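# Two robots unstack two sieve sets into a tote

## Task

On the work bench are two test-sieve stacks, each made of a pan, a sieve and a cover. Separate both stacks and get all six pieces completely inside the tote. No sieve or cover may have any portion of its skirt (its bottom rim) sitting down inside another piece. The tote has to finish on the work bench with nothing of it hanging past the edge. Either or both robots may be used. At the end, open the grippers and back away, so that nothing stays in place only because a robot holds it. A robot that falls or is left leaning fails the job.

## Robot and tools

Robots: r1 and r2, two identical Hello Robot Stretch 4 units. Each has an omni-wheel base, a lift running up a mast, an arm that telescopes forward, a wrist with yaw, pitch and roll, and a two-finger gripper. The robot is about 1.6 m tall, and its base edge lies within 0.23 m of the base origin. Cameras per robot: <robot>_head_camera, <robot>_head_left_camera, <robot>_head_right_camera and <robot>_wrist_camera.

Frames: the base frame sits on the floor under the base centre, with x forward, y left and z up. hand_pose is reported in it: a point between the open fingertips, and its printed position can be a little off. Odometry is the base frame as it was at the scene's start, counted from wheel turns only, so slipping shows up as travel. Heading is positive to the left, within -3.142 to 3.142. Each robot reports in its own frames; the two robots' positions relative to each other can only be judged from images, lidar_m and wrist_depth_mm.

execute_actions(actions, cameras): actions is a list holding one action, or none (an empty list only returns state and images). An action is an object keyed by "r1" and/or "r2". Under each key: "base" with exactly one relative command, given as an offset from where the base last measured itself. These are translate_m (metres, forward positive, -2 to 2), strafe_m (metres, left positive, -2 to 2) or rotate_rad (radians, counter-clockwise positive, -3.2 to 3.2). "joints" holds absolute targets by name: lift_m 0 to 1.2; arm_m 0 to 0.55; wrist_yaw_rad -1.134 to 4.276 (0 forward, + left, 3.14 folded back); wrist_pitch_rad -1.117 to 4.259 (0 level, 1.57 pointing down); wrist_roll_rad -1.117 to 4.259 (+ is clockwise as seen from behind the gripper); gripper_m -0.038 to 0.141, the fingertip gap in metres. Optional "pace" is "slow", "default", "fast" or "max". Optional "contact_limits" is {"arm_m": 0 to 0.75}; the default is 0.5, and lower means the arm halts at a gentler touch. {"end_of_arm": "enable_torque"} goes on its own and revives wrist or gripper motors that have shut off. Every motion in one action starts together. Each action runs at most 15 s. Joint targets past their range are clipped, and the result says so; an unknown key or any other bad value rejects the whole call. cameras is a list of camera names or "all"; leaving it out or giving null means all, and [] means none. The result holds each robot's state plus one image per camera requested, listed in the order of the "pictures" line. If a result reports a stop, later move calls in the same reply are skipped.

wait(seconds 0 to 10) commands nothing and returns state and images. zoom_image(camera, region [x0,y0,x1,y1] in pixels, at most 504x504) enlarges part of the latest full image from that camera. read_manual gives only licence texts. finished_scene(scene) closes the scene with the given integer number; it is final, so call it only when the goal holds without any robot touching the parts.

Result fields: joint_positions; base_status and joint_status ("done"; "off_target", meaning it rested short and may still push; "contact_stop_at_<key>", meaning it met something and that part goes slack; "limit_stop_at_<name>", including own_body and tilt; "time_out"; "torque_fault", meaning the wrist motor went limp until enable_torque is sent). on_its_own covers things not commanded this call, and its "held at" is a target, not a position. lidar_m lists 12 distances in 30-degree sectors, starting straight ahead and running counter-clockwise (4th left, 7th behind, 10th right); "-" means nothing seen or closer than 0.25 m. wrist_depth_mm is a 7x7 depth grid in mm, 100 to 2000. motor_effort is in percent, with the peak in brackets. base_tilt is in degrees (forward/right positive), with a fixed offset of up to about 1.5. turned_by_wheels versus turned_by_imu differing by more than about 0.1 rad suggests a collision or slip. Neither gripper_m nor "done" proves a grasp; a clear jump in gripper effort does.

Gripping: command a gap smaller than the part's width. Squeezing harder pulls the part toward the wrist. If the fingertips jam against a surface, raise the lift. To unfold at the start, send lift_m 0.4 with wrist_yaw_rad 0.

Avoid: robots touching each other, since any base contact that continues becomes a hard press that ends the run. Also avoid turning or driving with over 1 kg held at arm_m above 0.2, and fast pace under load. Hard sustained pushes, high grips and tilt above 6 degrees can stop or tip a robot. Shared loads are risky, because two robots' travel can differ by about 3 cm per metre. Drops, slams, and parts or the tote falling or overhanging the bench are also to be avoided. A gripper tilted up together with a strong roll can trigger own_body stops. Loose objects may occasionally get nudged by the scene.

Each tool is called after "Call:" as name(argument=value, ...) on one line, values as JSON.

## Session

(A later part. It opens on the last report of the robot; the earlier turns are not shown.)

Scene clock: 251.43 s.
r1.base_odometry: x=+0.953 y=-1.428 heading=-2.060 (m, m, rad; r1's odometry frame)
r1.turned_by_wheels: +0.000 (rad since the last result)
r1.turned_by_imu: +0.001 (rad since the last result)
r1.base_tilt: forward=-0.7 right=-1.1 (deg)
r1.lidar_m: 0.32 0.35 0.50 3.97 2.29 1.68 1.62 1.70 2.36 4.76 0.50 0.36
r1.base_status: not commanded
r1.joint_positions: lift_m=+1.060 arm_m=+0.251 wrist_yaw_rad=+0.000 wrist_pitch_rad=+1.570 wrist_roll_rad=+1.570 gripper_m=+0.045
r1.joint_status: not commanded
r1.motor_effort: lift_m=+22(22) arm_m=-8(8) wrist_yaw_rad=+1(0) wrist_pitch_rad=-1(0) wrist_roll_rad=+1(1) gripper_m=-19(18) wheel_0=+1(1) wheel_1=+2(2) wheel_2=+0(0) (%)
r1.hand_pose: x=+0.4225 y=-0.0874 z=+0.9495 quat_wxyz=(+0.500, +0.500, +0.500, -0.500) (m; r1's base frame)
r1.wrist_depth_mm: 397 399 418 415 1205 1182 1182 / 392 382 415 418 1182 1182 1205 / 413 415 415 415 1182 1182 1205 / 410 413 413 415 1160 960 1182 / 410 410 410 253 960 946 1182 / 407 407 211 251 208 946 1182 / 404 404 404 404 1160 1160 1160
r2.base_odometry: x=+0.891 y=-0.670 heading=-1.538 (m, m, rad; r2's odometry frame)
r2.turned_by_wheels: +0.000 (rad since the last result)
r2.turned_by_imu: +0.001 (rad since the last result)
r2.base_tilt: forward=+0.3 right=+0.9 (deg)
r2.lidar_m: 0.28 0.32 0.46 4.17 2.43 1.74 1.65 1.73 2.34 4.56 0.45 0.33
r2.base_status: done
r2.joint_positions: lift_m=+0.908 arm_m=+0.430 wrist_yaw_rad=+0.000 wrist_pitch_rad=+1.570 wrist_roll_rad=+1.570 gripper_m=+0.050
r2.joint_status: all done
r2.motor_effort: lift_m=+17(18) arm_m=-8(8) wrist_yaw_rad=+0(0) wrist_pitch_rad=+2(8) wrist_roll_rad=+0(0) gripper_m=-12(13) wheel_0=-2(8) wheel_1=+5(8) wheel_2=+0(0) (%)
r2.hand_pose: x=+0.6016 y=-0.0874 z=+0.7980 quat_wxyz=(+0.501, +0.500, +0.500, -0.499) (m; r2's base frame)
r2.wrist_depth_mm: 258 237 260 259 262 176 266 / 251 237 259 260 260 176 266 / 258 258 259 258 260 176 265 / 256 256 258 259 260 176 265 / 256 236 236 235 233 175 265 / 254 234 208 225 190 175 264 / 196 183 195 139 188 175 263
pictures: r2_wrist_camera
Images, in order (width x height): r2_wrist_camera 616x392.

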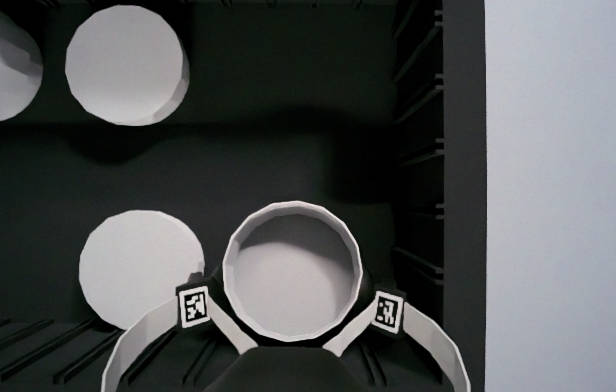

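Call:
execute_actions(actions=[{"r2":{"joints":{"gripper_m":0.085},"pace":"slow"}}], cameras=[])

Call:
execute_actions(actions=[{"r2":{"joints":{"lift_m":1.06}}}], cameras=["r2_wrist_camera"])

Call:
execute_actions(actions=[{"r2":{"base":{"strafe_m":0.438},"joints":{"arm_m":0.313,"wrist_roll_rad":0.01,"gripper_m":0.11}},"r1":{"base":{"strafe_m":-0.1}}}], cameras=["r2_wrist_camera"])

Call:
execute_actions(actions=[{"r2":{"joints":{"lift_m":0.97}},"r1":{"base":{"strafe_m":-0.22}}}], cameras=["r2_wrist_camera","r1_wrist_camera"])

Call:
execute_actions(actions=[{"r1":{"joints":{"arm_m":0.44}}}], cameras=["r1_wrist_camera"])

Scene clock: 261.93 s.
r1.base_odometry: x=+0.953 y=-1.428 heading=-2.060 (m, m, rad; r1's odometry frame)
r1.turned_by_wheels: +0.000 (rad since the last result)
r1.turned_by_imu: +0.001 (rad since the last result)
r1.base_tilt: forward=-0.6 right=-0.9 (deg)
r1.lidar_m: 0.33 0.34 0.49 3.98 2.30 1.69 1.61 1.71 2.37 4.76 0.50 0.35
r1.base_status: not commanded
r1.joint_positions: lift_m=+1.060 arm_m=+0.251 wrist_yaw_rad=+0.000 wrist_pitch_rad=+1.570 wrist_roll_rad=+1.570 gripper_m=+0.045
r1.joint_status: not commanded
r1.motor_effort: lift_m=+22(22) arm_m=-8(8) wrist_yaw_rad=+1(4) wrist_pitch_rad=-1(1) wrist_roll_rad=+1(1) gripper_m=-19(16) wheel_0=+1(1) wheel_1=+2(2) wheel_2=+0(1) (%)
r1.hand_pose: x=+0.4225 y=-0.0874 z=+0.9495 quat_wxyz=(+0.500, +0.500, +0.500, -0.500) (m; r1's base frame)
r1.wrist_depth_mm: 394 399 418 421 1182 1205 1205 / 392 384 418 418 1182 1182 1182 / 415 413 415 413 1182 1205 1182 / 410 413 413 413 1182 976 1182 / 410 410 407 253 946 960 1160 / 404 407 211 251 209 946 1160 / 402 402 402 407 1160 1160 1138
r2.base_odometry: x=+0.891 y=-0.670 heading=-1.538 (m, m, rad; r2's odometry frame)
r2.turned_by_wheels: +0.000 (rad since the last result)
r2.turned_by_imu: +0.002 (rad since the last result)
r2.base_tilt: forward=+0.3 right=+0.8 (deg)
r2.lidar_m: 0.30 0.33 0.43 4.16 2.42 1.74 1.65 1.73 2.33 4.55 0.48 0.33
r2.base_status: not commanded
r2.joint_positions: lift_m=+0.908 arm_m=+0.430 wrist_yaw_rad=+0.000 wrist_pitch_rad=+1.569 wrist_roll_rad=+1.570 gripper_m=+0.085
r2.joint_status: all done
r2.motor_effort: lift_m=+17(18) arm_m=-8(8) wrist_yaw_rad=+0(0) wrist_pitch_rad=+5(7) wrist_roll_rad=+0(0) gripper_m=-1(14) wheel_0=-2(2) wheel_1=+5(5) wheel_2=+0(0) (%)
r2.hand_pose: x=+0.6019 y=-0.0874 z=+0.7980 quat_wxyz=(+0.501, +0.500, +0.500, -0.499) (m; r2's base frame)
r2.wrist_depth_mm: 258 237 262 260 263 178 267 / 255 236 260 262 262 179 267 / 257 257 260 259 260 179 266 / 256 258 258 258 260 179 265 / 256 236 240 241 243 179 265 / 256 235 200 240 196 178 265 / 197 185 194 142 187 176 264
pictures: none
No camera images: the call's "cameras" was empty. Leave "cameras" out to get every camera's image.

Scene clock: 263.63 s.
r1.base_odometry: x=+0.953 y=-1.428 heading=-2.060 (m, m, rad; r1's odometry frame)
r1.turned_by_wheels: +0.000 (rad since the last result)
r1.turned_by_imu: +0.000 (rad since the last result)
r1.base_tilt: forward=-0.5 right=-0.9 (deg)
r1.lidar_m: 0.32 0.35 0.50 3.97 2.31 1.69 1.61 1.72 2.37 4.76 0.51 0.36
r1.base_status: not commanded
r1.joint_positions: lift_m=+1.060 arm_m=+0.251 wrist_yaw_rad=+0.000 wrist_pitch_rad=+1.570 wrist_roll_rad=+1.570 gripper_m=+0.045
r1.joint_status: not commanded
r1.motor_effort: lift_m=+22(22) arm_m=-8(8) wrist_yaw_rad=+1(2) wrist_pitch_rad=+0(0) wrist_roll_rad=+1(1) gripper_m=-21(19) wheel_0=+1(0) wheel_1=+2(2) wheel_2=+1(1) (%)
r1.hand_pose: x=+0.4225 y=-0.0874 z=+0.9495 quat_wxyz=(+0.500, +0.500, +0.500, -0.500) (m; r1's base frame)
r1.wrist_depth_mm: 392 397 418 421 1205 1205 1229 / 392 384 418 418 1205 1182 1205 / 413 415 413 418 1182 1182 1160 / 413 413 413 413 1160 960 1182 / 410 407 410 253 946 960 1182 / 407 407 210 251 208 960 1160 / 404 402 402 407 1138 1160 1138
r2.base_odometry: x=+0.891 y=-0.670 heading=-1.538 (m, m, rad; r2's odometry frame)
r2.turned_by_wheels: +0.000 (rad since the last result)
r2.turned_by_imu: +0.001 (rad since the last result)
r2.base_tilt: forward=+0.3 right=+0.8 (deg)
r2.lidar_m: 0.30 0.28 0.44 4.16 2.46 1.72 1.64 1.71 2.33 4.56 0.49 0.32
r2.base_status: not commanded
r2.joint_positions: lift_m=+1.060 arm_m=+0.430 wrist_yaw_rad=+0.000 wrist_pitch_rad=+1.570 wrist_roll_rad=+1.570 gripper_m=+0.085
r2.joint_status: all done
r2.motor_effort: lift_m=+24(24) arm_m=-8(8) wrist_yaw_rad=+0(0) wrist_pitch_rad=+3(5) wrist_roll_rad=+0(0) gripper_m=-1(0) wheel_0=-2(2) wheel_1=+5(5) wheel_2=+0(0) (%)
r2.hand_pose: x=+0.6016 y=-0.0874 z=+0.9495 quat_wxyz=(+0.501, +0.500, +0.500, -0.499) (m; r2's base frame)
r2.wrist_depth_mm: 327 340 342 343 413 415 1182 / 382 389 387 410 413 418 1160 / 397 407 407 410 410 415 1205 / 404 407 407 407 410 415 1182 / 404 404 384 392 410 413 946 / 329 324 201 325 206 415 1160 / 402 404 407 138 413 413 1160
pictures: r2_wrist_camera
Images, in order (width x height): r2_wrist_camera 616x392.

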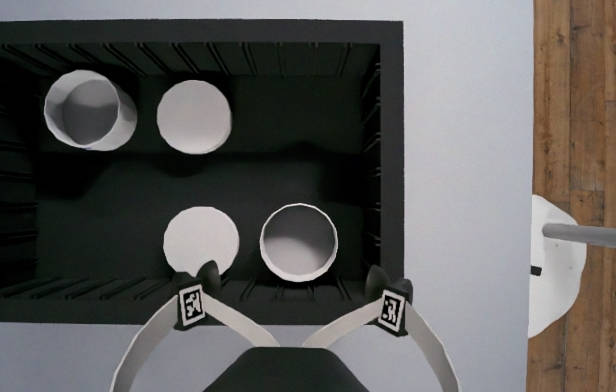

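Scene clock: 266.40 s.
r1.base_odometry: x=+0.865 y=-1.381 heading=-2.059 (m, m, rad; r1's odometry frame)
r1.turned_by_wheels: +0.000 (rad since the last result)
r1.turned_by_imu: +0.000 (rad since the last result)
r1.base_tilt: forward=-0.4 right=-0.8 (deg)
r1.lidar_m: 0.34 0.36 0.48 4.07 2.26 1.69 1.62 1.71 2.35 4.65 0.49 0.35
r1.base_status: done
r1.joint_positions: lift_m=+1.060 arm_m=+0.251 wrist_yaw_rad=+0.000 wrist_pitch_rad=+1.570 wrist_roll_rad=+1.570 gripper_m=+0.045
r1.joint_status: not commanded
r1.motor_effort: lift_m=+22(22) arm_m=-8(8) wrist_yaw_rad=+1(1) wrist_pitch_rad=+0(1) wrist_roll_rad=+1(2) gripper_m=-18(19) wheel_0=-1(4) wheel_1=+1(7) wheel_2=+1(2) (%)
r1.hand_pose: x=+0.4225 y=-0.0874 z=+0.9495 quat_wxyz=(+0.500, +0.500, +0.500, -0.500) (m; r1's base frame)
r1.wrist_depth_mm: 410 418 418 418 1205 1205 1182 / 415 413 415 418 1182 1160 1182 / 389 394 415 418 1182 1160 1160 / 332 359 415 415 1160 960 1182 / 410 410 410 254 960 960 1160 / 407 404 211 251 209 946 1182 / 404 402 402 404 1160 1160 1138
r2.base_odometry: x=+1.328 y=-0.655 heading=-1.538 (m, m, rad; r2's odometry frame)
r2.turned_by_wheels: +0.000 (rad since the last result)
r2.turned_by_imu: +0.003 (rad since the last result)
r2.base_tilt: forward=+0.2 right=+0.7 (deg)
r2.lidar_m: 0.28 0.30 3.93 3.74 2.45 1.76 1.66 1.73 2.33 1.37 0.45 0.32
r2.base_status: done
r2.joint_positions: lift_m=+1.060 arm_m=+0.314 wrist_yaw_rad=+0.000 wrist_pitch_rad=+1.570 wrist_roll_rad=+0.010 gripper_m=+0.110
r2.joint_status: all done
r2.motor_effort: lift_m=+22(23) arm_m=-8(8) wrist_yaw_rad=+1(0) wrist_pitch_rad=-1(3) wrist_roll_rad=-2(6) gripper_m=-3(2) wheel_0=+0(11) wheel_1=+3(11) wheel_2=+0(1) (%)
r2.hand_pose: x=+0.4854 y=-0.0874 z=+0.9495 quat_wxyz=(+0.707, +0.004, +0.707, -0.004) (m; r2's base frame)
r2.wrist_depth_mm: 1160 413 415 418 424 424 430 / 1160 410 413 418 421 421 427 / 1118 410 413 415 418 421 424 / 1138 407 410 413 415 421 421 / 1138 407 407 413 413 418 424 / 1098 404 407 410 204 415 418 / 1118 402 404 141 410 415 415
pictures: r2_wrist_camera
Images, in order (width x height): r2_wrist_camera 616x392.

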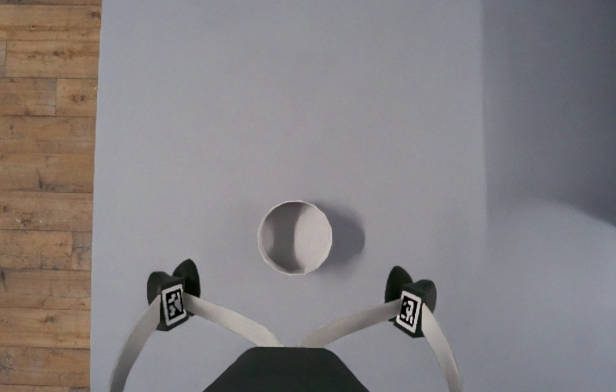

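Scene clock: 268.43 s.
r1.base_odometry: x=+0.670 y=-1.277 heading=-2.059 (m, m, rad; r1's odometry frame)
r1.turned_by_wheels: +0.000 (rad since the last result)
r1.turned_by_imu: -0.001 (rad since the last result)
r1.base_tilt: forward=-0.5 right=-0.9 (deg)
r1.lidar_m: 0.32 0.36 0.50 4.30 2.28 1.69 1.61 1.70 2.37 4.44 0.49 0.35
r1.base_status: done
r1.joint_positions: lift_m=+1.060 arm_m=+0.251 wrist_yaw_rad=+0.000 wrist_pitch_rad=+1.570 wrist_roll_rad=+1.570 gripper_m=+0.045
r1.joint_status: not commanded
r1.motor_effort: lift_m=+22(22) arm_m=-7(8) wrist_yaw_rad=+1(1) wrist_pitch_rad=+0(1) wrist_roll_rad=+0(1) gripper_m=-16(19) wheel_0=+0(4) wheel_1=+0(8) wheel_2=+1(1) (%)
r1.hand_pose: x=+0.4225 y=-0.0874 z=+0.9495 quat_wxyz=(+0.500, +0.500, +0.500, -0.500) (m; r1's base frame)
r1.wrist_depth_mm: 421 421 424 421 1182 1205 1182 / 418 415 415 418 1182 1205 1182 / 415 415 413 415 1182 1182 1182 / 387 410 413 413 1160 960 1182 / 404 407 407 253 946 946 1182 / 402 404 211 252 209 946 1138 / 382 384 319 404 1160 1160 1160
r2.base_odometry: x=+1.328 y=-0.655 heading=-1.538 (m, m, rad; r2's odometry frame)
r2.turned_by_wheels: +0.000 (rad since the last result)
r2.turned_by_imu: +0.001 (rad since the last result)
r2.base_tilt: forward=+0.1 right=+0.6 (deg)
r2.lidar_m: 0.28 0.31 3.89 3.73 2.46 1.73 1.66 1.73 2.33 1.36 0.46 0.32
r2.base_status: not commanded
r2.joint_positions: lift_m=+0.970 arm_m=+0.314 wrist_yaw_rad=+0.000 wrist_pitch_rad=+1.570 wrist_roll_rad=+0.010 gripper_m=+0.110
r2.joint_status: all done
r2.motor_effort: lift_m=+17(20) arm_m=-8(8) wrist_yaw_rad=+1(1) wrist_pitch_rad=+0(1) wrist_roll_rad=-2(2) gripper_m=+0(1) wheel_0=+1(1) wheel_1=+3(3) wheel_2=+0(0) (%)
r2.hand_pose: x=+0.4854 y=-0.0874 z=+0.8600 quat_wxyz=(+0.707, +0.004, +0.707, -0.004) (m; r2's base frame)
r2.wrist_depth_mm: 691 322 325 329 329 332 336 / 320 322 325 327 329 332 336 / 320 320 324 325 330 332 334 / 319 320 324 324 327 327 330 / 317 319 320 322 325 329 329 / 315 317 320 322 204 327 329 / 315 314 315 142 322 325 329
pictures: r1_wrist_camera, r2_wrist_camera
Images, in order (width x height): r1_wrist_camera 616x392, r2_wrist_camera 616x392.

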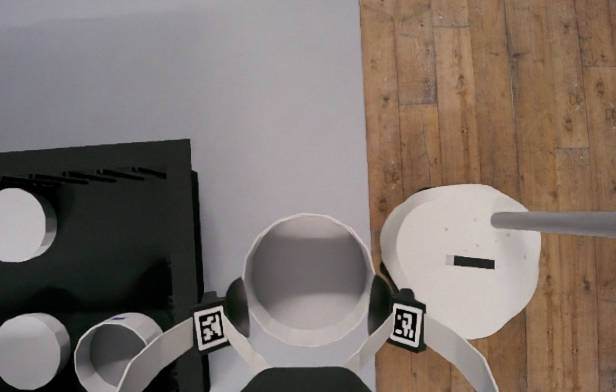

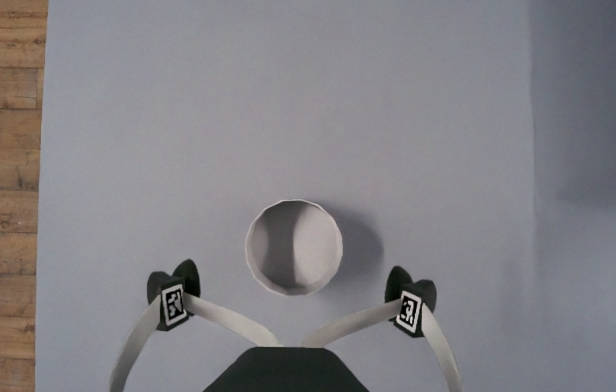

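Scene clock: 270.10 s.
r1.base_odometry: x=+0.670 y=-1.277 heading=-2.059 (m, m, rad; r1's odometry frame)
r1.turned_by_wheels: +0.000 (rad since the last result)
r1.turned_by_imu: +0.000 (rad since the last result)
r1.base_tilt: forward=-0.6 right=-0.9 (deg)
r1.lidar_m: 0.33 0.36 0.52 4.30 2.27 1.68 1.62 1.71 2.36 4.43 0.52 0.36
r1.base_status: not commanded
r1.joint_positions: lift_m=+1.060 arm_m=+0.439 wrist_yaw_rad=+0.000 wrist_pitch_rad=+1.570 wrist_roll_rad=+1.570 gripper_m=+0.045
r1.joint_status: all done
r1.motor_effort: lift_m=+22(22) arm_m=+8(6) wrist_yaw_rad=+2(1) wrist_pitch_rad=+1(0) wrist_roll_rad=+1(2) gripper_m=-19(16) wheel_0=+0(0) wheel_1=+0(1) wheel_2=+1(1) (%)
r1.hand_pose: x=+0.6098 y=-0.0874 z=+0.9495 quat_wxyz=(+0.501, +0.500, +0.500, -0.499) (m; r1's base frame)
r1.wrist_depth_mm: 415 418 418 418 421 424 1182 / 418 418 418 418 418 418 1182 / 418 415 327 338 415 415 1160 / 389 387 394 410 397 413 960 / 389 402 407 253 343 410 960 / 404 404 210 251 208 407 946 / 402 402 379 384 319 404 1160
r2.base_odometry: x=+1.328 y=-0.655 heading=-1.538 (m, m, rad; r2's odometry frame)
r2.turned_by_wheels: +0.000 (rad since the last result)
r2.turned_by_imu: +0.001 (rad since the last result)
r2.base_tilt: forward=+0.1 right=+0.8 (deg)
r2.lidar_m: 0.28 0.31 3.94 3.73 2.46 1.77 1.65 1.74 2.30 1.40 0.48 0.32
r2.base_status: not commanded
r2.joint_positions: lift_m=+0.970 arm_m=+0.314 wrist_yaw_rad=+0.000 wrist_pitch_rad=+1.570 wrist_roll_rad=+0.010 gripper_m=+0.110
r2.joint_status: not commanded
r2.motor_effort: lift_m=+17(17) arm_m=-8(8) wrist_yaw_rad=+1(2) wrist_pitch_rad=+1(1) wrist_roll_rad=-2(1) gripper_m=+2(0) wheel_0=+1(0) wheel_1=+3(2) wheel_2=+0(0) (%)
r2.hand_pose: x=+0.4854 y=-0.0874 z=+0.8600 quat_wxyz=(+0.707, +0.004, +0.707, -0.004) (m; r2's base frame)
r2.wrist_depth_mm: 699 324 325 329 329 332 332 / 320 322 325 327 329 332 332 / 319 322 325 325 329 330 334 / 319 320 322 325 327 330 332 / 319 317 320 322 327 329 329 / 317 319 320 322 204 327 329 / 315 317 320 142 325 325 329
pictures: r1_wrist_camera
Images, in order (width x height): r1_wrist_camera 616x392.

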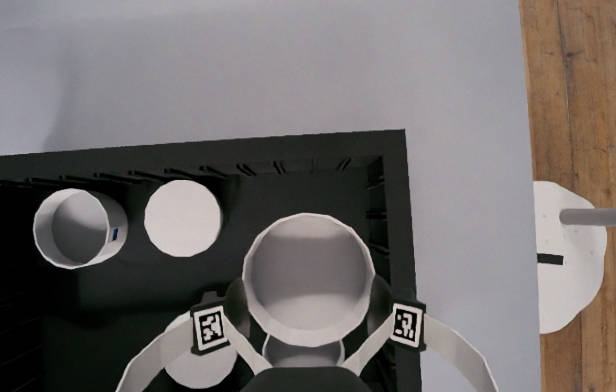

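Call:
execute_actions(actions=[{"r1":{"base":{"strafe_m":-0.035},"joints":{"arm_m":0.449},"pace":"slow"},"r2":{"joints":{"lift_m":0.908},"pace":"slow"}}], cameras=["r1_wrist_camera","r2_wrist_camera"])

Call:
execute_actions(actions=[{"r1":{"joints":{"lift_m":0.97},"pace":"slow"}}], cameras=["r1_wrist_camera"])

Scene clock: 288.30 s.
r1.base_odometry: x=+0.639 y=-1.261 heading=-2.059 (m, m, rad; r1's odometry frame)
r1.turned_by_wheels: +0.000 (rad since the last result)
r1.turned_by_imu: +0.001 (rad since the last result)
r1.base_tilt: forward=-0.5 right=-0.9 (deg)
r1.lidar_m: 0.32 0.35 0.48 4.32 2.27 1.69 1.64 1.71 2.37 4.40 0.49 0.34
r1.base_status: done
r1.joint_positions: lift_m=+1.060 arm_m=+0.448 wrist_yaw_rad=+0.000 wrist_pitch_rad=+1.570 wrist_roll_rad=+1.570 gripper_m=+0.045
r1.joint_status: all done
r1.motor_effort: lift_m=+22(22) arm_m=+8(9) wrist_yaw_rad=+1(1) wrist_pitch_rad=+0(0) wrist_roll_rad=+2(1) gripper_m=-17(18) wheel_0=-1(2) wheel_1=-1(4) wheel_2=+1(2) (%)
r1.hand_pose: x=+0.6188 y=-0.0874 z=+0.9495 quat_wxyz=(+0.501, +0.500, +0.500, -0.499) (m; r1's base frame)
r1.wrist_depth_mm: 418 418 421 418 418 421 1205 / 418 415 415 421 415 418 1182 / 410 415 415 413 415 415 1182 / 334 410 342 324 325 413 960 / 389 389 384 254 330 413 960 / 394 404 211 251 209 410 960 / 399 402 382 362 320 404 1160
r2.base_odometry: x=+1.328 y=-0.655 heading=-1.538 (m, m, rad; r2's odometry frame)
r2.turned_by_wheels: +0.000 (rad since the last result)
r2.turned_by_imu: +0.001 (rad since the last result)
r2.base_tilt: forward=+0.2 right=+0.9 (deg)
r2.lidar_m: 0.29 0.32 3.91 3.73 2.49 1.76 1.66 1.70 2.34 1.37 0.48 0.33
r2.base_status: not commanded
r2.joint_positions: lift_m=+0.908 arm_m=+0.314 wrist_yaw_rad=+0.000 wrist_pitch_rad=+1.570 wrist_roll_rad=+0.010 gripper_m=+0.110
r2.joint_status: all done
r2.motor_effort: lift_m=+17(18) arm_m=-8(8) wrist_yaw_rad=+2(1) wrist_pitch_rad=+2(1) wrist_roll_rad=-2(2) gripper_m=+1(1) wheel_0=+0(0) wheel_1=+3(3) wheel_2=+0(0) (%)
r2.hand_pose: x=+0.4854 y=-0.0874 z=+0.7980 quat_wxyz=(+0.707, +0.004, +0.707, -0.004) (m; r2's base frame)
r2.wrist_depth_mm: 262 262 265 266 266 271 273 / 259 260 263 265 267 268 272 / 259 260 263 264 266 270 268 / 258 258 262 264 265 266 268 / 255 258 259 260 264 265 267 / 256 255 231 259 204 264 267 / 255 256 258 141 260 263 266
pictures: r1_wrist_camera, r2_wrist_camera
Images, in order (width x height): r1_wrist_camera 616x392, r2_wrist_camera 616x392.

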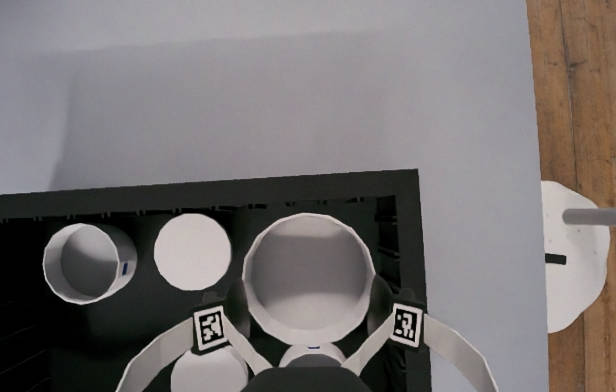

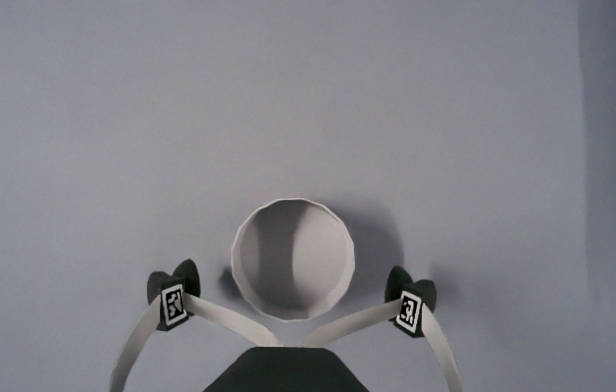

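Scene clock: 289.93 s.
r1.base_odometry: x=+0.639 y=-1.261 heading=-2.059 (m, m, rad; r1's odometry frame)
r1.turned_by_wheels: +0.000 (rad since the last result)
r1.turned_by_imu: +0.000 (rad since the last result)
r1.base_tilt: forward=-0.6 right=-0.9 (deg)
r1.lidar_m: 0.31 0.37 0.51 4.33 2.28 1.69 1.61 1.70 2.37 4.40 0.50 0.36
r1.base_status: not commanded
r1.joint_positions: lift_m=+0.970 arm_m=+0.448 wrist_yaw_rad=+0.000 wrist_pitch_rad=+1.570 wrist_roll_rad=+1.570 gripper_m=+0.045
r1.joint_status: all done
r1.motor_effort: lift_m=+16(20) arm_m=+8(8) wrist_yaw_rad=+2(0) wrist_pitch_rad=+0(0) wrist_roll_rad=+1(1) gripper_m=-17(18) wheel_0=+0(0) wheel_1=+0(0) wheel_2=+1(1) (%)
r1.hand_pose: x=+0.6188 y=-0.0874 z=+0.8599 quat_wxyz=(+0.501, +0.500, +0.500, -0.499) (m; r1's base frame)
r1.wrist_depth_mm: 329 329 329 329 329 330 329 / 327 327 327 327 327 327 329 / 324 322 324 325 325 327 325 / 234 234 236 236 241 322 324 / 300 297 298 254 290 322 324 / 298 314 211 250 209 320 319 / 315 314 314 314 276 273 319
r2.base_odometry: x=+1.328 y=-0.655 heading=-1.538 (m, m, rad; r2's odometry frame)
r2.turned_by_wheels: +0.000 (rad since the last result)
r2.turned_by_imu: +0.001 (rad since the last result)
r2.base_tilt: forward=+0.3 right=+1.0 (deg)
r2.lidar_m: 0.29 0.33 3.89 3.73 2.47 1.77 1.66 1.72 2.34 1.38 0.47 0.30
r2.base_status: not commanded
r2.joint_positions: lift_m=+0.908 arm_m=+0.314 wrist_yaw_rad=+0.000 wrist_pitch_rad=+1.570 wrist_roll_rad=+0.010 gripper_m=+0.110
r2.joint_status: not commanded
r2.motor_effort: lift_m=+17(17) arm_m=-8(8) wrist_yaw_rad=+1(1) wrist_pitch_rad=-1(0) wrist_roll_rad=-2(2) gripper_m=-2(1) wheel_0=+0(1) wheel_1=+3(3) wheel_2=+0(0) (%)
r2.hand_pose: x=+0.4854 y=-0.0874 z=+0.7980 quat_wxyz=(+0.707, +0.004, +0.707, -0.004) (m; r2's base frame)
r2.wrist_depth_mm: 260 263 263 266 267 270 273 / 258 263 263 266 267 268 271 / 258 260 262 264 265 268 270 / 258 260 260 263 266 266 270 / 256 257 258 260 263 265 267 / 256 257 230 259 205 265 267 / 256 257 256 141 263 263 265
pictures: r1_wrist_camera
Images, in order (width x height): r1_wrist_camera 616x392.

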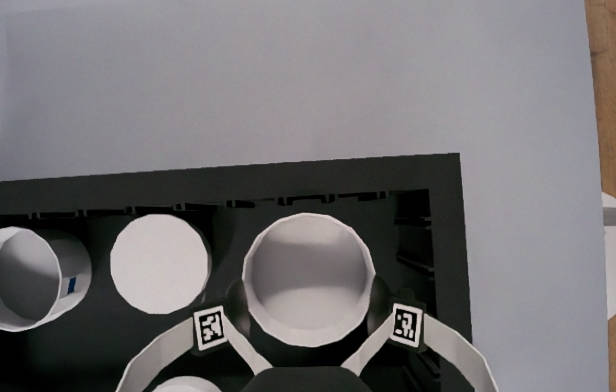

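Call:
execute_actions(actions=[{"r1":{"base":{"strafe_m":0.012},"pace":"slow"},"r2":{"joints":{"gripper_m":0.045},"pace":"slow"}}], cameras=[])

Call:
execute_actions(actions=[{"r1":{"joints":{"lift_m":0.93},"pace":"slow"},"r2":{"joints":{"lift_m":1.06}}}], cameras=["r1_wrist_camera","r2_wrist_camera"])

Scene clock: 299.10 s.
r1.base_odometry: x=+0.650 y=-1.267 heading=-2.059 (m, m, rad; r1's odometry frame)
r1.turned_by_wheels: +0.000 (rad since the last result)
r1.turned_by_imu: +0.001 (rad since the last result)
r1.base_tilt: forward=-0.6 right=-0.9 (deg)
r1.lidar_m: 0.33 0.35 0.48 4.32 2.25 1.69 1.62 1.70 2.38 4.42 0.50 0.34
r1.base_status: done
r1.joint_positions: lift_m=+0.970 arm_m=+0.448 wrist_yaw_rad=+0.000 wrist_pitch_rad=+1.570 wrist_roll_rad=+1.570 gripper_m=+0.045
r1.joint_status: not commanded
r1.motor_effort: lift_m=+16(16) arm_m=+8(8) wrist_yaw_rad=+1(3) wrist_pitch_rad=+0(1) wrist_roll_rad=+1(1) gripper_m=-17(17) wheel_0=+0(6) wheel_1=+1(3) wheel_2=+1(0) (%)
r1.hand_pose: x=+0.6188 y=-0.0874 z=+0.8599 quat_wxyz=(+0.501, +0.500, +0.500, -0.499) (m; r1's base frame)
r1.wrist_depth_mm: 327 329 329 330 327 329 330 / 327 327 325 325 329 327 327 / 325 324 325 324 236 325 327 / 242 273 312 310 286 324 324 / 300 296 298 254 290 320 322 / 315 314 211 252 208 319 319 / 314 314 293 310 273 274 319
r2.base_odometry: x=+1.328 y=-0.655 heading=-1.538 (m, m, rad; r2's odometry frame)
r2.turned_by_wheels: +0.000 (rad since the last result)
r2.turned_by_imu: +0.002 (rad since the last result)
r2.base_tilt: forward=+0.3 right=+0.7 (deg)
r2.lidar_m: 0.30 0.33 3.91 3.71 2.47 1.77 1.64 1.73 2.30 1.36 0.46 0.31
r2.base_status: not commanded
r2.joint_positions: lift_m=+0.908 arm_m=+0.314 wrist_yaw_rad=+0.000 wrist_pitch_rad=+1.570 wrist_roll_rad=+0.010 gripper_m=+0.045
r2.joint_status: all done
r2.motor_effort: lift_m=+17(17) arm_m=-8(8) wrist_yaw_rad=+1(2) wrist_pitch_rad=+1(1) wrist_roll_rad=-2(1) gripper_m=-15(13) wheel_0=+0(0) wheel_1=+2(3) wheel_2=+0(0) (%)
r2.hand_pose: x=+0.4854 y=-0.0874 z=+0.7980 quat_wxyz=(+0.707, +0.004, +0.707, -0.004) (m; r2's base frame)
r2.wrist_depth_mm: 260 260 264 266 267 268 271 / 259 260 263 265 267 267 270 / 259 260 262 263 266 268 268 / 258 259 262 262 265 266 267 / 256 257 258 257 264 266 267 / 255 257 209 254 196 264 266 / 255 257 257 140 263 264 265
pictures: none
No camera images: the call's "cameras" was empty. Leave "cameras" out to get every camera's image.

Scene clock: 300.80 s.
r1.base_odometry: x=+0.650 y=-1.267 heading=-2.059 (m, m, rad; r1's odometry frame)
r1.turned_by_wheels: +0.000 (rad since the last result)
r1.turned_by_imu: +0.000 (rad since the last result)
r1.base_tilt: forward=-0.4 right=-0.9 (deg)
r1.lidar_m: 0.32 0.36 0.48 4.32 2.27 1.69 1.62 1.70 2.36 4.42 0.49 0.35
r1.base_status: not commanded
r1.joint_positions: lift_m=+0.930 arm_m=+0.448 wrist_yaw_rad=+0.000 wrist_pitch_rad=+1.570 wrist_roll_rad=+1.570 gripper_m=+0.045
r1.joint_status: all done
r1.motor_effort: lift_m=+16(18) arm_m=+8(8) wrist_yaw_rad=+0(1) wrist_pitch_rad=+1(0) wrist_roll_rad=+1(1) gripper_m=-18(18) wheel_0=+0(0) wheel_1=+1(1) wheel_2=+1(0) (%)
r1.hand_pose: x=+0.6188 y=-0.0874 z=+0.8199 quat_wxyz=(+0.501, +0.500, +0.500, -0.499) (m; r1's base frame)
r1.wrist_depth_mm: 289 289 287 290 289 289 289 / 285 285 287 286 287 287 286 / 285 195 196 196 196 285 285 / 228 257 279 279 281 205 283 / 259 256 278 254 278 195 282 / 276 276 211 251 209 193 281 / 274 273 274 274 272 191 279
r2.base_odometry: x=+1.328 y=-0.655 heading=-1.538 (m, m, rad; r2's odometry frame)
r2.turned_by_wheels: +0.000 (rad since the last result)
r2.turned_by_imu: +0.001 (rad since the last result)
r2.base_tilt: forward=+0.2 right=+0.7 (deg)
r2.lidar_m: 0.28 0.30 3.92 3.73 2.44 1.75 1.66 1.74 2.34 1.37 0.45 0.32
r2.base_status: not commanded
r2.joint_positions: lift_m=+1.060 arm_m=+0.314 wrist_yaw_rad=+0.000 wrist_pitch_rad=+1.570 wrist_roll_rad=+0.010 gripper_m=+0.045
r2.joint_status: all done
r2.motor_effort: lift_m=+24(24) arm_m=-8(8) wrist_yaw_rad=+1(2) wrist_pitch_rad=+1(1) wrist_roll_rad=-2(2) gripper_m=-15(15) wheel_0=+0(0) wheel_1=+2(3) wheel_2=+0(0) (%)
r2.hand_pose: x=+0.4854 y=-0.0874 z=+0.9494 quat_wxyz=(+0.707, +0.004, +0.707, -0.004) (m; r2's base frame)
r2.wrist_depth_mm: 1160 415 413 415 421 421 427 / 1160 410 410 418 418 421 424 / 1160 410 413 413 418 421 421 / 1160 407 407 413 413 418 418 / 1138 404 407 257 415 418 421 / 1160 404 208 256 196 418 421 / 1118 402 407 140 410 415 415
pictures: r1_wrist_camera, r2_wrist_camera
Images, in order (width x height): r1_wrist_camera 616x392, r2_wrist_camera 616x392.

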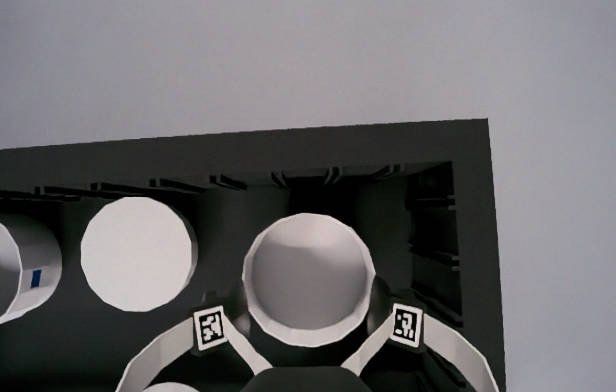

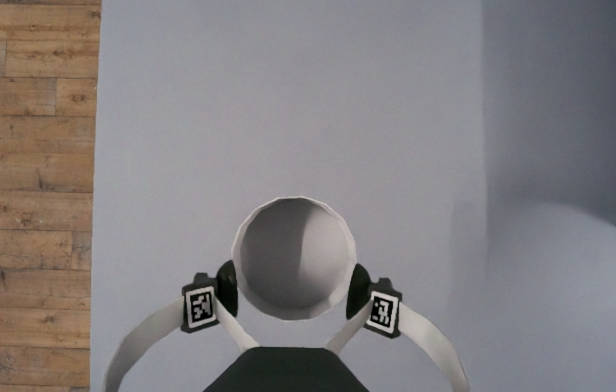

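Call:
execute_actions(actions=[{"r1":{"joints":{"lift_m":0.911},"pace":"slow"},"r2":{"joints":{"arm_m":0.25,"wrist_roll_rad":1.57}}}], cameras=["r1_wrist_camera"])

Call:
execute_actions(actions=[{"r1":{"joints":{"gripper_m":0.085},"pace":"slow"}}], cameras=[])

Call:
execute_actions(actions=[{"r1":{"joints":{"lift_m":1.07}}}], cameras=["r1_wrist_camera"])

Call:
execute_actions(actions=[{"r1":{"joints":{"arm_m":0.0}},"r2":{"base":{"strafe_m":-0.575}}}], cameras=["r2_wrist_camera"])

Scene clock: 308.67 s.
r1.base_odometry: x=+0.650 y=-1.267 heading=-2.059 (m, m, rad; r1's odometry frame)
r1.turned_by_wheels: +0.000 (rad since the last result)
r1.turned_by_imu: +0.001 (rad since the last result)
r1.base_tilt: forward=-0.5 right=-0.8 (deg)
r1.lidar_m: 0.34 0.35 0.51 4.32 2.25 1.69 1.61 1.70 2.36 4.41 0.51 0.37
r1.base_status: not commanded
r1.joint_positions: lift_m=+0.911 arm_m=+0.448 wrist_yaw_rad=+0.000 wrist_pitch_rad=+1.570 wrist_roll_rad=+1.570 gripper_m=+0.045
r1.joint_status: all done
r1.motor_effort: lift_m=+16(18) arm_m=+8(8) wrist_yaw_rad=+1(0) wrist_pitch_rad=+0(0) wrist_roll_rad=+1(2) gripper_m=-17(18) wheel_0=-1(0) wheel_1=+1(1) wheel_2=+0(0) (%)
r1.hand_pose: x=+0.6188 y=-0.0874 z=+0.8009 quat_wxyz=(+0.501, +0.500, +0.500, -0.499) (m; r1's base frame)
r1.wrist_depth_mm: 267 268 268 270 271 268 271 / 266 266 267 267 266 267 267 / 176 176 176 177 177 177 266 / 228 238 259 260 262 177 265 / 245 237 259 254 258 177 263 / 257 236 211 251 209 174 262 / 255 256 255 256 255 173 260
r2.base_odometry: x=+1.328 y=-0.655 heading=-1.538 (m, m, rad; r2's odometry frame)
r2.turned_by_wheels: +0.000 (rad since the last result)
r2.turned_by_imu: +0.001 (rad since the last result)
r2.base_tilt: forward=+0.2 right=+0.7 (deg)
r2.lidar_m: 0.28 0.32 3.90 3.74 2.44 1.76 1.67 1.72 2.29 1.39 0.47 0.32
r2.base_status: not commanded
r2.joint_positions: lift_m=+1.060 arm_m=+0.251 wrist_yaw_rad=+0.000 wrist_pitch_rad=+1.570 wrist_roll_rad=+1.570 gripper_m=+0.045
r2.joint_status: all done
r2.motor_effort: lift_m=+24(24) arm_m=-8(5) wrist_yaw_rad=+1(2) wrist_pitch_rad=-1(2) wrist_roll_rad=+1(4) gripper_m=-15(16) wheel_0=+0(0) wheel_1=+3(3) wheel_2=+0(0) (%)
r2.hand_pose: x=+0.4224 y=-0.0874 z=+0.9494 quat_wxyz=(+0.500, +0.500, +0.500, -0.500) (m; r2's base frame)
r2.wrist_depth_mm: 407 413 410 415 1205 1205 1160 / 407 410 410 413 1182 1182 1205 / 407 410 413 413 1182 1160 1160 / 407 410 410 413 946 1160 1182 / 404 407 410 257 946 931 1160 / 404 404 210 254 196 946 1182 / 404 407 407 140 788 1138 1182
pictures: r1_wrist_camera
Images, in order (width x height): r1_wrist_camera 616x392.

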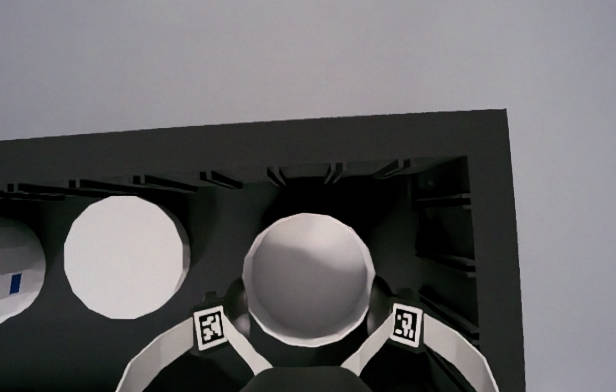

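Scene clock: 310.50 s.
r1.base_odometry: x=+0.650 y=-1.267 heading=-2.059 (m, m, rad; r1's odometry frame)
r1.turned_by_wheels: +0.000 (rad since the last result)
r1.turned_by_imu: +0.000 (rad since the last result)
r1.base_tilt: forward=-0.4 right=-0.7 (deg)
r1.lidar_m: 0.32 0.36 0.47 4.32 2.27 1.70 1.63 1.70 2.38 4.43 0.50 0.36
r1.base_status: not commanded
r1.joint_positions: lift_m=+0.911 arm_m=+0.448 wrist_yaw_rad=+0.000 wrist_pitch_rad=+1.570 wrist_roll_rad=+1.570 gripper_m=+0.085
r1.joint_status: all done
r1.motor_effort: lift_m=+16(16) arm_m=+8(8) wrist_yaw_rad=+1(2) wrist_pitch_rad=+1(2) wrist_roll_rad=+2(0) gripper_m=-3(19) wheel_0=-1(1) wheel_1=+1(1) wheel_2=+0(0) (%)
r1.hand_pose: x=+0.6188 y=-0.0874 z=+0.8009 quat_wxyz=(+0.501, +0.500, +0.500, -0.499) (m; r1's base frame)
r1.wrist_depth_mm: 268 268 268 268 270 271 270 / 267 266 268 267 268 268 268 / 176 176 176 177 177 177 267 / 227 239 260 260 262 177 265 / 244 237 259 258 260 177 264 / 258 237 221 256 217 174 263 / 256 255 256 150 256 173 259
r2.base_odometry: x=+1.328 y=-0.655 heading=-1.538 (m, m, rad; r2's odometry frame)
r2.turned_by_wheels: +0.000 (rad since the last result)
r2.turned_by_imu: +0.001 (rad since the last result)
r2.base_tilt: forward=+0.4 right=+0.8 (deg)
r2.lidar_m: 0.27 0.31 3.90 3.71 2.45 1.74 1.65 1.75 2.37 1.35 0.44 0.33
r2.base_status: not commanded
r2.joint_positions: lift_m=+1.060 arm_m=+0.251 wrist_yaw_rad=+0.000 wrist_pitch_rad=+1.570 wrist_roll_rad=+1.570 gripper_m=+0.045
r2.joint_status: not commanded
r2.motor_effort: lift_m=+25(24) arm_m=-8(7) wrist_yaw_rad=+1(1) wrist_pitch_rad=+3(1) wrist_roll_rad=+0(1) gripper_m=-14(15) wheel_0=+0(1) wheel_1=+2(3) wheel_2=+0(0) (%)
r2.hand_pose: x=+0.4224 y=-0.0874 z=+0.9494 quat_wxyz=(+0.500, +0.500, +0.500, -0.500) (m; r2's base frame)
r2.wrist_depth_mm: 407 413 410 413 1182 1182 1182 / 407 413 413 413 1138 1182 1160 / 407 407 413 413 1182 1182 1160 / 407 407 410 413 946 1160 1182 / 410 410 410 258 946 946 1160 / 404 407 210 254 196 976 1182 / 402 407 407 141 788 1160 1160
pictures: none
No camera images: the call's "cameras" was empty. Leave "cameras" out to get every camera's image.

Scene clock: 312.23 s.
r1.base_odometry: x=+0.650 y=-1.267 heading=-2.059 (m, m, rad; r1's odometry frame)
r1.turned_by_wheels: +0.000 (rad since the last result)
r1.turned_by_imu: +0.000 (rad since the last result)
r1.base_tilt: forward=-0.5 right=-0.9 (deg)
r1.lidar_m: 0.33 0.35 0.49 4.32 2.25 1.68 1.61 1.71 2.35 4.41 0.50 0.34
r1.base_status: not commanded
r1.joint_positions: lift_m=+1.070 arm_m=+0.448 wrist_yaw_rad=+0.000 wrist_pitch_rad=+1.570 wrist_roll_rad=+1.570 gripper_m=+0.085
r1.joint_status: all done
r1.motor_effort: lift_m=+22(21) arm_m=+8(8) wrist_yaw_rad=+1(3) wrist_pitch_rad=-1(0) wrist_roll_rad=+1(1) gripper_m=-4(4) wheel_0=-1(0) wheel_1=+1(2) wheel_2=+1(0) (%)
r1.hand_pose: x=+0.6188 y=-0.0874 z=+0.9595 quat_wxyz=(+0.501, +0.500, +0.500, -0.499) (m; r1's base frame)
r1.wrist_depth_mm: 430 430 433 433 430 433 1205 / 427 427 427 427 427 430 1205 / 424 424 427 424 424 427 1205 / 343 375 379 421 379 424 976 / 392 399 397 418 415 421 976 / 404 413 221 413 215 418 960 / 407 413 392 149 357 415 1160
r2.base_odometry: x=+1.328 y=-0.655 heading=-1.538 (m, m, rad; r2's odometry frame)
r2.turned_by_wheels: +0.000 (rad since the last result)
r2.turned_by_imu: +0.001 (rad since the last result)
r2.base_tilt: forward=+0.2 right=+0.6 (deg)
r2.lidar_m: 0.27 0.32 3.93 3.73 2.47 1.74 1.65 1.75 2.32 1.35 0.46 0.33
r2.base_status: not commanded
r2.joint_positions: lift_m=+1.060 arm_m=+0.251 wrist_yaw_rad=+0.000 wrist_pitch_rad=+1.570 wrist_roll_rad=+1.570 gripper_m=+0.045
r2.joint_status: not commanded
r2.motor_effort: lift_m=+24(24) arm_m=-8(8) wrist_yaw_rad=+2(1) wrist_pitch_rad=+0(0) wrist_roll_rad=+0(1) gripper_m=-16(15) wheel_0=+0(1) wheel_1=+2(2) wheel_2=+0(0) (%)
r2.hand_pose: x=+0.4224 y=-0.0874 z=+0.9494 quat_wxyz=(+0.500, +0.500, +0.500, -0.500) (m; r2's base frame)
r2.wrist_depth_mm: 410 407 413 413 1160 1160 1182 / 410 410 415 413 1160 1160 1182 / 407 410 413 413 1182 1160 1182 / 410 410 410 413 960 1138 1160 / 404 410 413 258 960 931 1160 / 407 410 209 255 196 976 1182 / 404 404 407 140 778 1182 1160
pictures: r1_wrist_camera
Images, in order (width x height): r1_wrist_camera 616x392.

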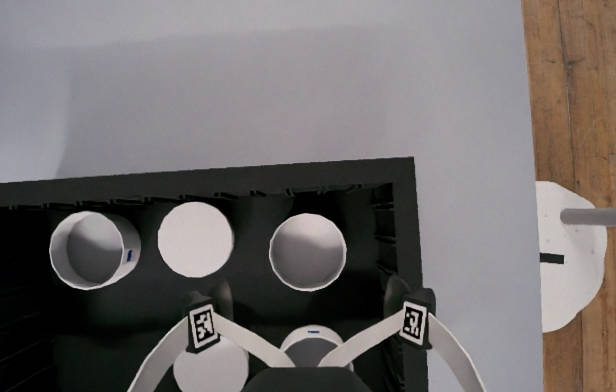

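Scene clock: 315.47 s.
r1.base_odometry: x=+0.650 y=-1.267 heading=-2.059 (m, m, rad; r1's odometry frame)
r1.turned_by_wheels: +0.000 (rad since the last result)
r1.turned_by_imu: +0.001 (rad since the last result)
r1.base_tilt: forward=-0.5 right=-0.7 (deg)
r1.lidar_m: 0.32 0.36 0.49 4.32 2.28 1.68 1.62 1.71 2.38 4.41 0.50 0.36
r1.base_status: not commanded
r1.joint_positions: lift_m=+1.070 arm_m=+0.001 wrist_yaw_rad=+0.000 wrist_pitch_rad=+1.570 wrist_roll_rad=+1.570 gripper_m=+0.085
r1.joint_status: all done
r1.motor_effort: lift_m=+22(22) arm_m=-7(4) wrist_yaw_rad=+2(2) wrist_pitch_rad=-1(0) wrist_roll_rad=+0(1) gripper_m=-3(2) wheel_0=+0(1) wheel_1=+1(1) wheel_2=+1(1) (%)
r1.hand_pose: x=+0.1724 y=-0.0874 z=+0.9595 quat_wxyz=(+0.500, +0.500, +0.500, -0.500) (m; r1's base frame)
r1.wrist_depth_mm: 433 433 1205 1205 1205 1205 1229 / 430 430 1182 1182 1205 1229 1182 / 424 424 1160 1182 1205 1182 1205 / 424 424 1182 1182 1008 1182 1182 / 421 421 1182 976 960 960 353 / 415 415 222 1160 215 1182 1182 / 415 413 1160 149 1160 1160 1160
r2.base_odometry: x=+0.754 y=-0.675 heading=-1.538 (m, m, rad; r2's odometry frame)
r2.turned_by_wheels: +0.000 (rad since the last result)
r2.turned_by_imu: -0.002 (rad since the last result)
r2.base_tilt: forward=+0.1 right=+0.8 (deg)
r2.lidar_m: 0.30 0.32 0.43 4.30 2.44 1.75 1.66 1.73 2.32 4.40 0.47 0.34
r2.base_status: done
r2.joint_positions: lift_m=+1.060 arm_m=+0.251 wrist_yaw_rad=+0.000 wrist_pitch_rad=+1.570 wrist_roll_rad=+1.570 gripper_m=+0.045
r2.joint_status: not commanded
r2.motor_effort: lift_m=+24(24) arm_m=-8(8) wrist_yaw_rad=+1(1) wrist_pitch_rad=+2(3) wrist_roll_rad=+0(1) gripper_m=-16(15) wheel_0=-1(11) wheel_1=-4(10) wheel_2=+0(1) (%)
r2.hand_pose: x=+0.4224 y=-0.0874 z=+0.9495 quat_wxyz=(+0.500, +0.500, +0.500, -0.500) (m; r2's base frame)
r2.wrist_depth_mm: 407 413 413 413 1138 1182 1138 / 407 407 413 418 1182 1160 1182 / 407 410 410 413 1160 1160 1160 / 382 404 407 413 960 1138 1160 / 397 407 322 257 960 960 1182 / 402 402 210 255 196 960 1182 / 382 382 322 140 1138 1182 1182
pictures: r2_wrist_camera
Images, in order (width x height): r2_wrist_camera 616x392.

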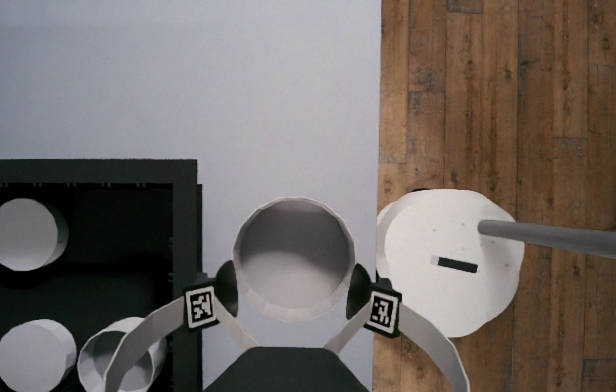

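Call:
execute_actions(actions=[{"r2":{"joints":{"arm_m":0.43}},"r1":{"base":{"translate_m":-0.45}}}], cameras=[])

Call:
execute_actions(actions=[{"r2":{"joints":{"lift_m":0.975},"pace":"slow"}}], cameras=["r2_wrist_camera"])

Scene clock: 322.77 s.
r1.base_odometry: x=+0.861 y=-0.869 heading=-2.059 (m, m, rad; r1's odometry frame)
r1.turned_by_wheels: +0.000 (rad since the last result)
r1.turned_by_imu: +0.003 (rad since the last result)
r1.base_tilt: forward=-0.5 right=-0.9 (deg)
r1.lidar_m: 0.77 0.82 4.48 4.33 1.66 1.23 1.17 1.26 1.75 4.40 1.11 0.81
r1.base_status: done
r1.joint_positions: lift_m=+1.070 arm_m=+0.001 wrist_yaw_rad=+0.000 wrist_pitch_rad=+1.570 wrist_roll_rad=+1.570 gripper_m=+0.085
r1.joint_status: not commanded
r1.motor_effort: lift_m=+21(22) arm_m=-8(8) wrist_yaw_rad=+3(2) wrist_pitch_rad=+1(0) wrist_roll_rad=+1(1) gripper_m=-2(1) wheel_0=-1(3) wheel_1=+1(4) wheel_2=+0(7) (%)
r1.hand_pose: x=+0.1724 y=-0.0874 z=+0.9595 quat_wxyz=(+0.500, +0.500, +0.500, -0.500) (m; r1's base frame)
r1.wrist_depth_mm: 1205 1205 1205 1205 1182 1205 1205 / 1182 1182 1182 1205 1205 1205 1182 / 1205 1182 1182 1182 1182 1205 1182 / 1182 1160 1182 1182 1008 1182 1182 / 1160 1160 1160 960 960 960 355 / 1160 1160 221 1182 215 1160 1182 / 1182 1182 1160 149 1160 1160 1160
r2.base_odometry: x=+0.754 y=-0.675 heading=-1.538 (m, m, rad; r2's odometry frame)
r2.turned_by_wheels: +0.000 (rad since the last result)
r2.turned_by_imu: +0.002 (rad since the last result)
r2.base_tilt: forward=+0.1 right=+0.8 (deg)
r2.lidar_m: 0.31 0.32 0.45 4.30 2.43 1.74 1.63 1.71 2.28 4.43 0.47 0.33
r2.base_status: not commanded
r2.joint_positions: lift_m=+1.060 arm_m=+0.429 wrist_yaw_rad=+0.000 wrist_pitch_rad=+1.570 wrist_roll_rad=+1.570 gripper_m=+0.045
r2.joint_status: all done
r2.motor_effort: lift_m=+23(23) arm_m=+7(5) wrist_yaw_rad=+1(1) wrist_pitch_rad=+1(1) wrist_roll_rad=+0(1) gripper_m=-13(16) wheel_0=-1(0) wheel_1=-4(4) wheel_2=+0(0) (%)
r2.hand_pose: x=+0.5998 y=-0.0874 z=+0.9495 quat_wxyz=(+0.501, +0.500, +0.500, -0.499) (m; r2's base frame)
r2.wrist_depth_mm: 407 410 415 418 415 418 1182 / 407 410 407 415 418 415 1160 / 407 410 413 413 415 415 1182 / 329 332 336 325 413 415 1160 / 389 387 387 256 413 413 976 / 402 404 210 255 196 418 1160 / 399 384 382 141 402 413 1160
pictures: none
No camera images: the call's "cameras" was empty. Leave "cameras" out to get every camera's image.

Scene clock: 324.37 s.
r1.base_odometry: x=+0.861 y=-0.869 heading=-2.059 (m, m, rad; r1's odometry frame)
r1.turned_by_wheels: +0.000 (rad since the last result)
r1.turned_by_imu: +0.000 (rad since the last result)
r1.base_tilt: forward=-0.6 right=-0.8 (deg)
r1.lidar_m: 0.77 0.81 4.47 4.32 1.65 1.22 1.16 1.22 1.74 4.41 1.10 0.81
r1.base_status: not commanded
r1.joint_positions: lift_m=+1.070 arm_m=+0.001 wrist_yaw_rad=+0.000 wrist_pitch_rad=+1.570 wrist_roll_rad=+1.570 gripper_m=+0.085
r1.joint_status: not commanded
r1.motor_effort: lift_m=+21(21) arm_m=-8(8) wrist_yaw_rad=+3(3) wrist_pitch_rad=-1(0) wrist_roll_rad=+0(1) gripper_m=-1(2) wheel_0=-1(1) wheel_1=+1(1) wheel_2=-1(1) (%)
r1.hand_pose: x=+0.1724 y=-0.0874 z=+0.9595 quat_wxyz=(+0.500, +0.500, +0.500, -0.500) (m; r1's base frame)
r1.wrist_depth_mm: 1205 1205 1205 1205 1205 1205 1205 / 1205 1205 1205 1182 1205 1205 1205 / 1182 1182 1205 1182 1182 1205 1182 / 1182 1160 1160 1182 1008 1182 1205 / 1205 1182 1160 976 960 960 355 / 1182 1160 221 1160 216 1182 1182 / 1160 1160 1160 149 1160 1160 1138
r2.base_odometry: x=+0.754 y=-0.675 heading=-1.538 (m, m, rad; r2's odometry frame)
r2.turned_by_wheels: +0.000 (rad since the last result)
r2.turned_by_imu: +0.001 (rad since the last result)
r2.base_tilt: forward=+0.1 right=+0.8 (deg)
r2.lidar_m: 0.31 0.30 0.46 4.30 2.41 1.72 1.65 1.74 2.30 4.41 0.48 0.35
r2.base_status: not commanded
r2.joint_positions: lift_m=+0.975 arm_m=+0.429 wrist_yaw_rad=+0.000 wrist_pitch_rad=+1.570 wrist_roll_rad=+1.570 gripper_m=+0.045
r2.joint_status: all done
r2.motor_effort: lift_m=+18(22) arm_m=+7(7) wrist_yaw_rad=+1(1) wrist_pitch_rad=+2(0) wrist_roll_rad=+0(0) gripper_m=-15(15) wheel_0=-1(1) wheel_1=-4(4) wheel_2=+0(0) (%)
r2.hand_pose: x=+0.5998 y=-0.0874 z=+0.8650 quat_wxyz=(+0.501, +0.500, +0.500, -0.499) (m; r2's base frame)
r2.wrist_depth_mm: 325 327 330 330 330 334 334 / 324 329 327 329 329 332 334 / 325 324 327 329 330 332 332 / 246 258 258 257 242 332 334 / 304 301 301 256 259 330 332 / 320 322 209 255 197 330 330 / 315 300 322 140 247 330 330
pictures: r2_wrist_camera
Images, in order (width x height): r2_wrist_camera 616x392.

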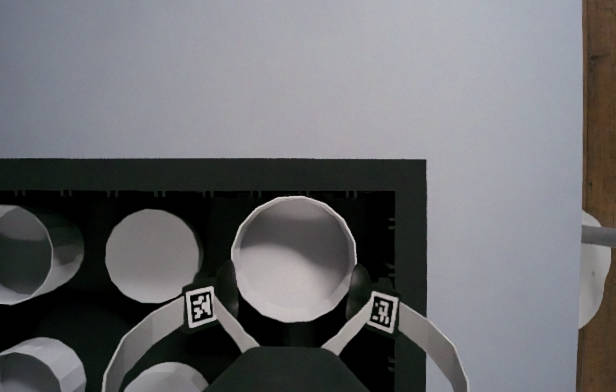

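Call:
execute_actions(actions=[{"r2":{"base":{"strafe_m":0.016},"joints":{"arm_m":0.434},"pace":"slow"}}], cameras=[])

Call:
execute_actions(actions=[{"r2":{"joints":{"lift_m":0.935},"pace":"slow"}}], cameras=["r2_wrist_camera"])

Scene clock: 329.87 s.
r1.base_odometry: x=+0.861 y=-0.869 heading=-2.059 (m, m, rad; r1's odometry frame)
r1.turned_by_wheels: +0.000 (rad since the last result)
r1.turned_by_imu: +0.001 (rad since the last result)
r1.base_tilt: forward=-0.6 right=-1.0 (deg)
r1.lidar_m: 0.77 0.81 4.47 4.33 1.64 1.23 1.17 1.22 1.72 4.40 1.11 0.83
r1.base_status: not commanded
r1.joint_positions: lift_m=+1.070 arm_m=+0.001 wrist_yaw_rad=+0.000 wrist_pitch_rad=+1.570 wrist_roll_rad=+1.570 gripper_m=+0.085
r1.joint_status: not commanded
r1.motor_effort: lift_m=+21(21) arm_m=-8(7) wrist_yaw_rad=+2(2) wrist_pitch_rad=-1(1) wrist_roll_rad=+1(1) gripper_m=-3(3) wheel_0=-1(0) wheel_1=+1(1) wheel_2=-1(1) (%)
r1.hand_pose: x=+0.1724 y=-0.0874 z=+0.9595 quat_wxyz=(+0.500, +0.500, +0.500, -0.500) (m; r1's base frame)
r1.wrist_depth_mm: 1205 1205 1229 1182 1205 1205 1205 / 1182 1182 1205 1205 1182 1229 1182 / 1182 1182 1182 1182 1182 1182 1182 / 1205 1160 1182 1205 1025 1205 1205 / 1182 1160 1205 960 960 976 355 / 1160 1160 220 1138 216 1182 1160 / 1160 1160 1160 149 1160 1160 1160
r2.base_odometry: x=+0.769 y=-0.674 heading=-1.538 (m, m, rad; r2's odometry frame)
r2.turned_by_wheels: +0.000 (rad since the last result)
r2.turned_by_imu: +0.001 (rad since the last result)
r2.base_tilt: forward=+0.3 right=+0.9 (deg)
r2.lidar_m: 0.30 0.31 0.45 4.28 2.42 1.72 1.65 1.69 2.29 4.43 0.49 0.35
r2.base_status: done
r2.joint_positions: lift_m=+0.975 arm_m=+0.433 wrist_yaw_rad=+0.000 wrist_pitch_rad=+1.570 wrist_roll_rad=+1.570 gripper_m=+0.045
r2.joint_status: all done
r2.motor_effort: lift_m=+17(17) arm_m=+7(8) wrist_yaw_rad=+1(1) wrist_pitch_rad=+3(1) wrist_roll_rad=+0(0) gripper_m=-15(16) wheel_0=-4(6) wheel_1=+5(9) wheel_2=+0(1) (%)
r2.hand_pose: x=+0.6038 y=-0.0874 z=+0.8650 quat_wxyz=(+0.501, +0.500, +0.500, -0.499) (m; r2's base frame)
r2.wrist_depth_mm: 325 329 329 330 332 330 338 / 324 327 329 329 332 332 334 / 238 238 240 241 242 332 334 / 306 303 322 297 257 332 332 / 303 303 301 257 242 329 332 / 320 322 210 256 196 329 330 / 319 300 310 140 268 329 332
pictures: none
No camera images: the call's "cameras" was empty. Leave "cameras" out to get every camera's image.

Scene clock: 331.03 s.
r1.base_odometry: x=+0.861 y=-0.869 heading=-2.059 (m, m, rad; r1's odometry frame)
r1.turned_by_wheels: +0.000 (rad since the last result)
r1.turned_by_imu: +0.000 (rad since the last result)
r1.base_tilt: forward=-0.5 right=-0.9 (deg)
r1.lidar_m: 0.76 0.82 4.49 4.31 1.66 1.23 1.17 1.22 1.74 4.40 1.11 0.80
r1.base_status: not commanded
r1.joint_positions: lift_m=+1.070 arm_m=+0.001 wrist_yaw_rad=+0.000 wrist_pitch_rad=+1.570 wrist_roll_rad=+1.570 gripper_m=+0.085
r1.joint_status: not commanded
r1.motor_effort: lift_m=+21(21) arm_m=-8(8) wrist_yaw_rad=+2(0) wrist_pitch_rad=-2(2) wrist_roll_rad=+1(1) gripper_m=-2(4) wheel_0=-1(1) wheel_1=+1(2) wheel_2=-1(1) (%)
r1.hand_pose: x=+0.1724 y=-0.0874 z=+0.9595 quat_wxyz=(+0.500, +0.500, +0.500, -0.500) (m; r1's base frame)
r1.wrist_depth_mm: 1205 1205 1205 1182 1182 1205 1205 / 1205 1182 1182 1205 1205 1205 1182 / 1205 1205 1205 1182 1182 1182 1182 / 1182 1182 1205 1182 1008 1160 1182 / 1182 1160 1182 960 960 960 355 / 1160 1160 221 1182 214 1182 1182 / 1160 1160 1160 149 1160 1182 1160
r2.base_odometry: x=+0.769 y=-0.674 heading=-1.538 (m, m, rad; r2's odometry frame)
r2.turned_by_wheels: +0.000 (rad since the last result)
r2.turned_by_imu: +0.000 (rad since the last result)
r2.base_tilt: forward=+0.3 right=+0.9 (deg)
r2.lidar_m: 0.29 0.31 0.44 4.29 2.43 1.71 1.66 1.70 2.33 4.45 0.47 0.34
r2.base_status: not commanded
r2.joint_positions: lift_m=+0.935 arm_m=+0.433 wrist_yaw_rad=+0.000 wrist_pitch_rad=+1.570 wrist_roll_rad=+1.570 gripper_m=+0.045
r2.joint_status: all done
r2.motor_effort: lift_m=+17(17) arm_m=+7(7) wrist_yaw_rad=+0(1) wrist_pitch_rad=+2(2) wrist_roll_rad=+0(0) gripper_m=-16(16) wheel_0=-4(4) wheel_1=+5(4) wheel_2=+0(0) (%)
r2.hand_pose: x=+0.6038 y=-0.0874 z=+0.8250 quat_wxyz=(+0.501, +0.500, +0.500, -0.499) (m; r2's base frame)
r2.wrist_depth_mm: 285 287 287 289 291 291 293 / 286 287 287 290 290 291 294 / 198 199 201 202 202 293 296 / 281 262 285 286 258 290 293 / 277 263 263 256 242 290 291 / 281 283 209 255 196 287 291 / 281 268 282 140 249 290 291
pictures: r2_wrist_camera
Images, in order (width x height): r2_wrist_camera 616x392.

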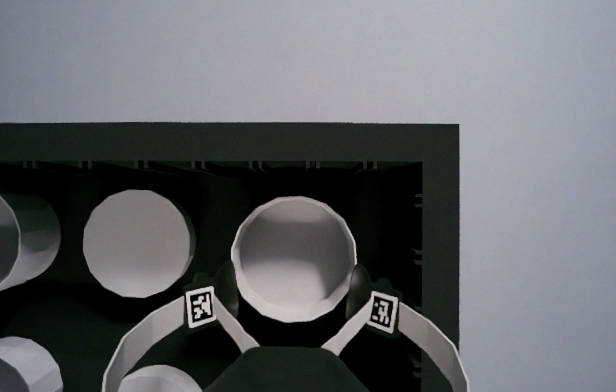

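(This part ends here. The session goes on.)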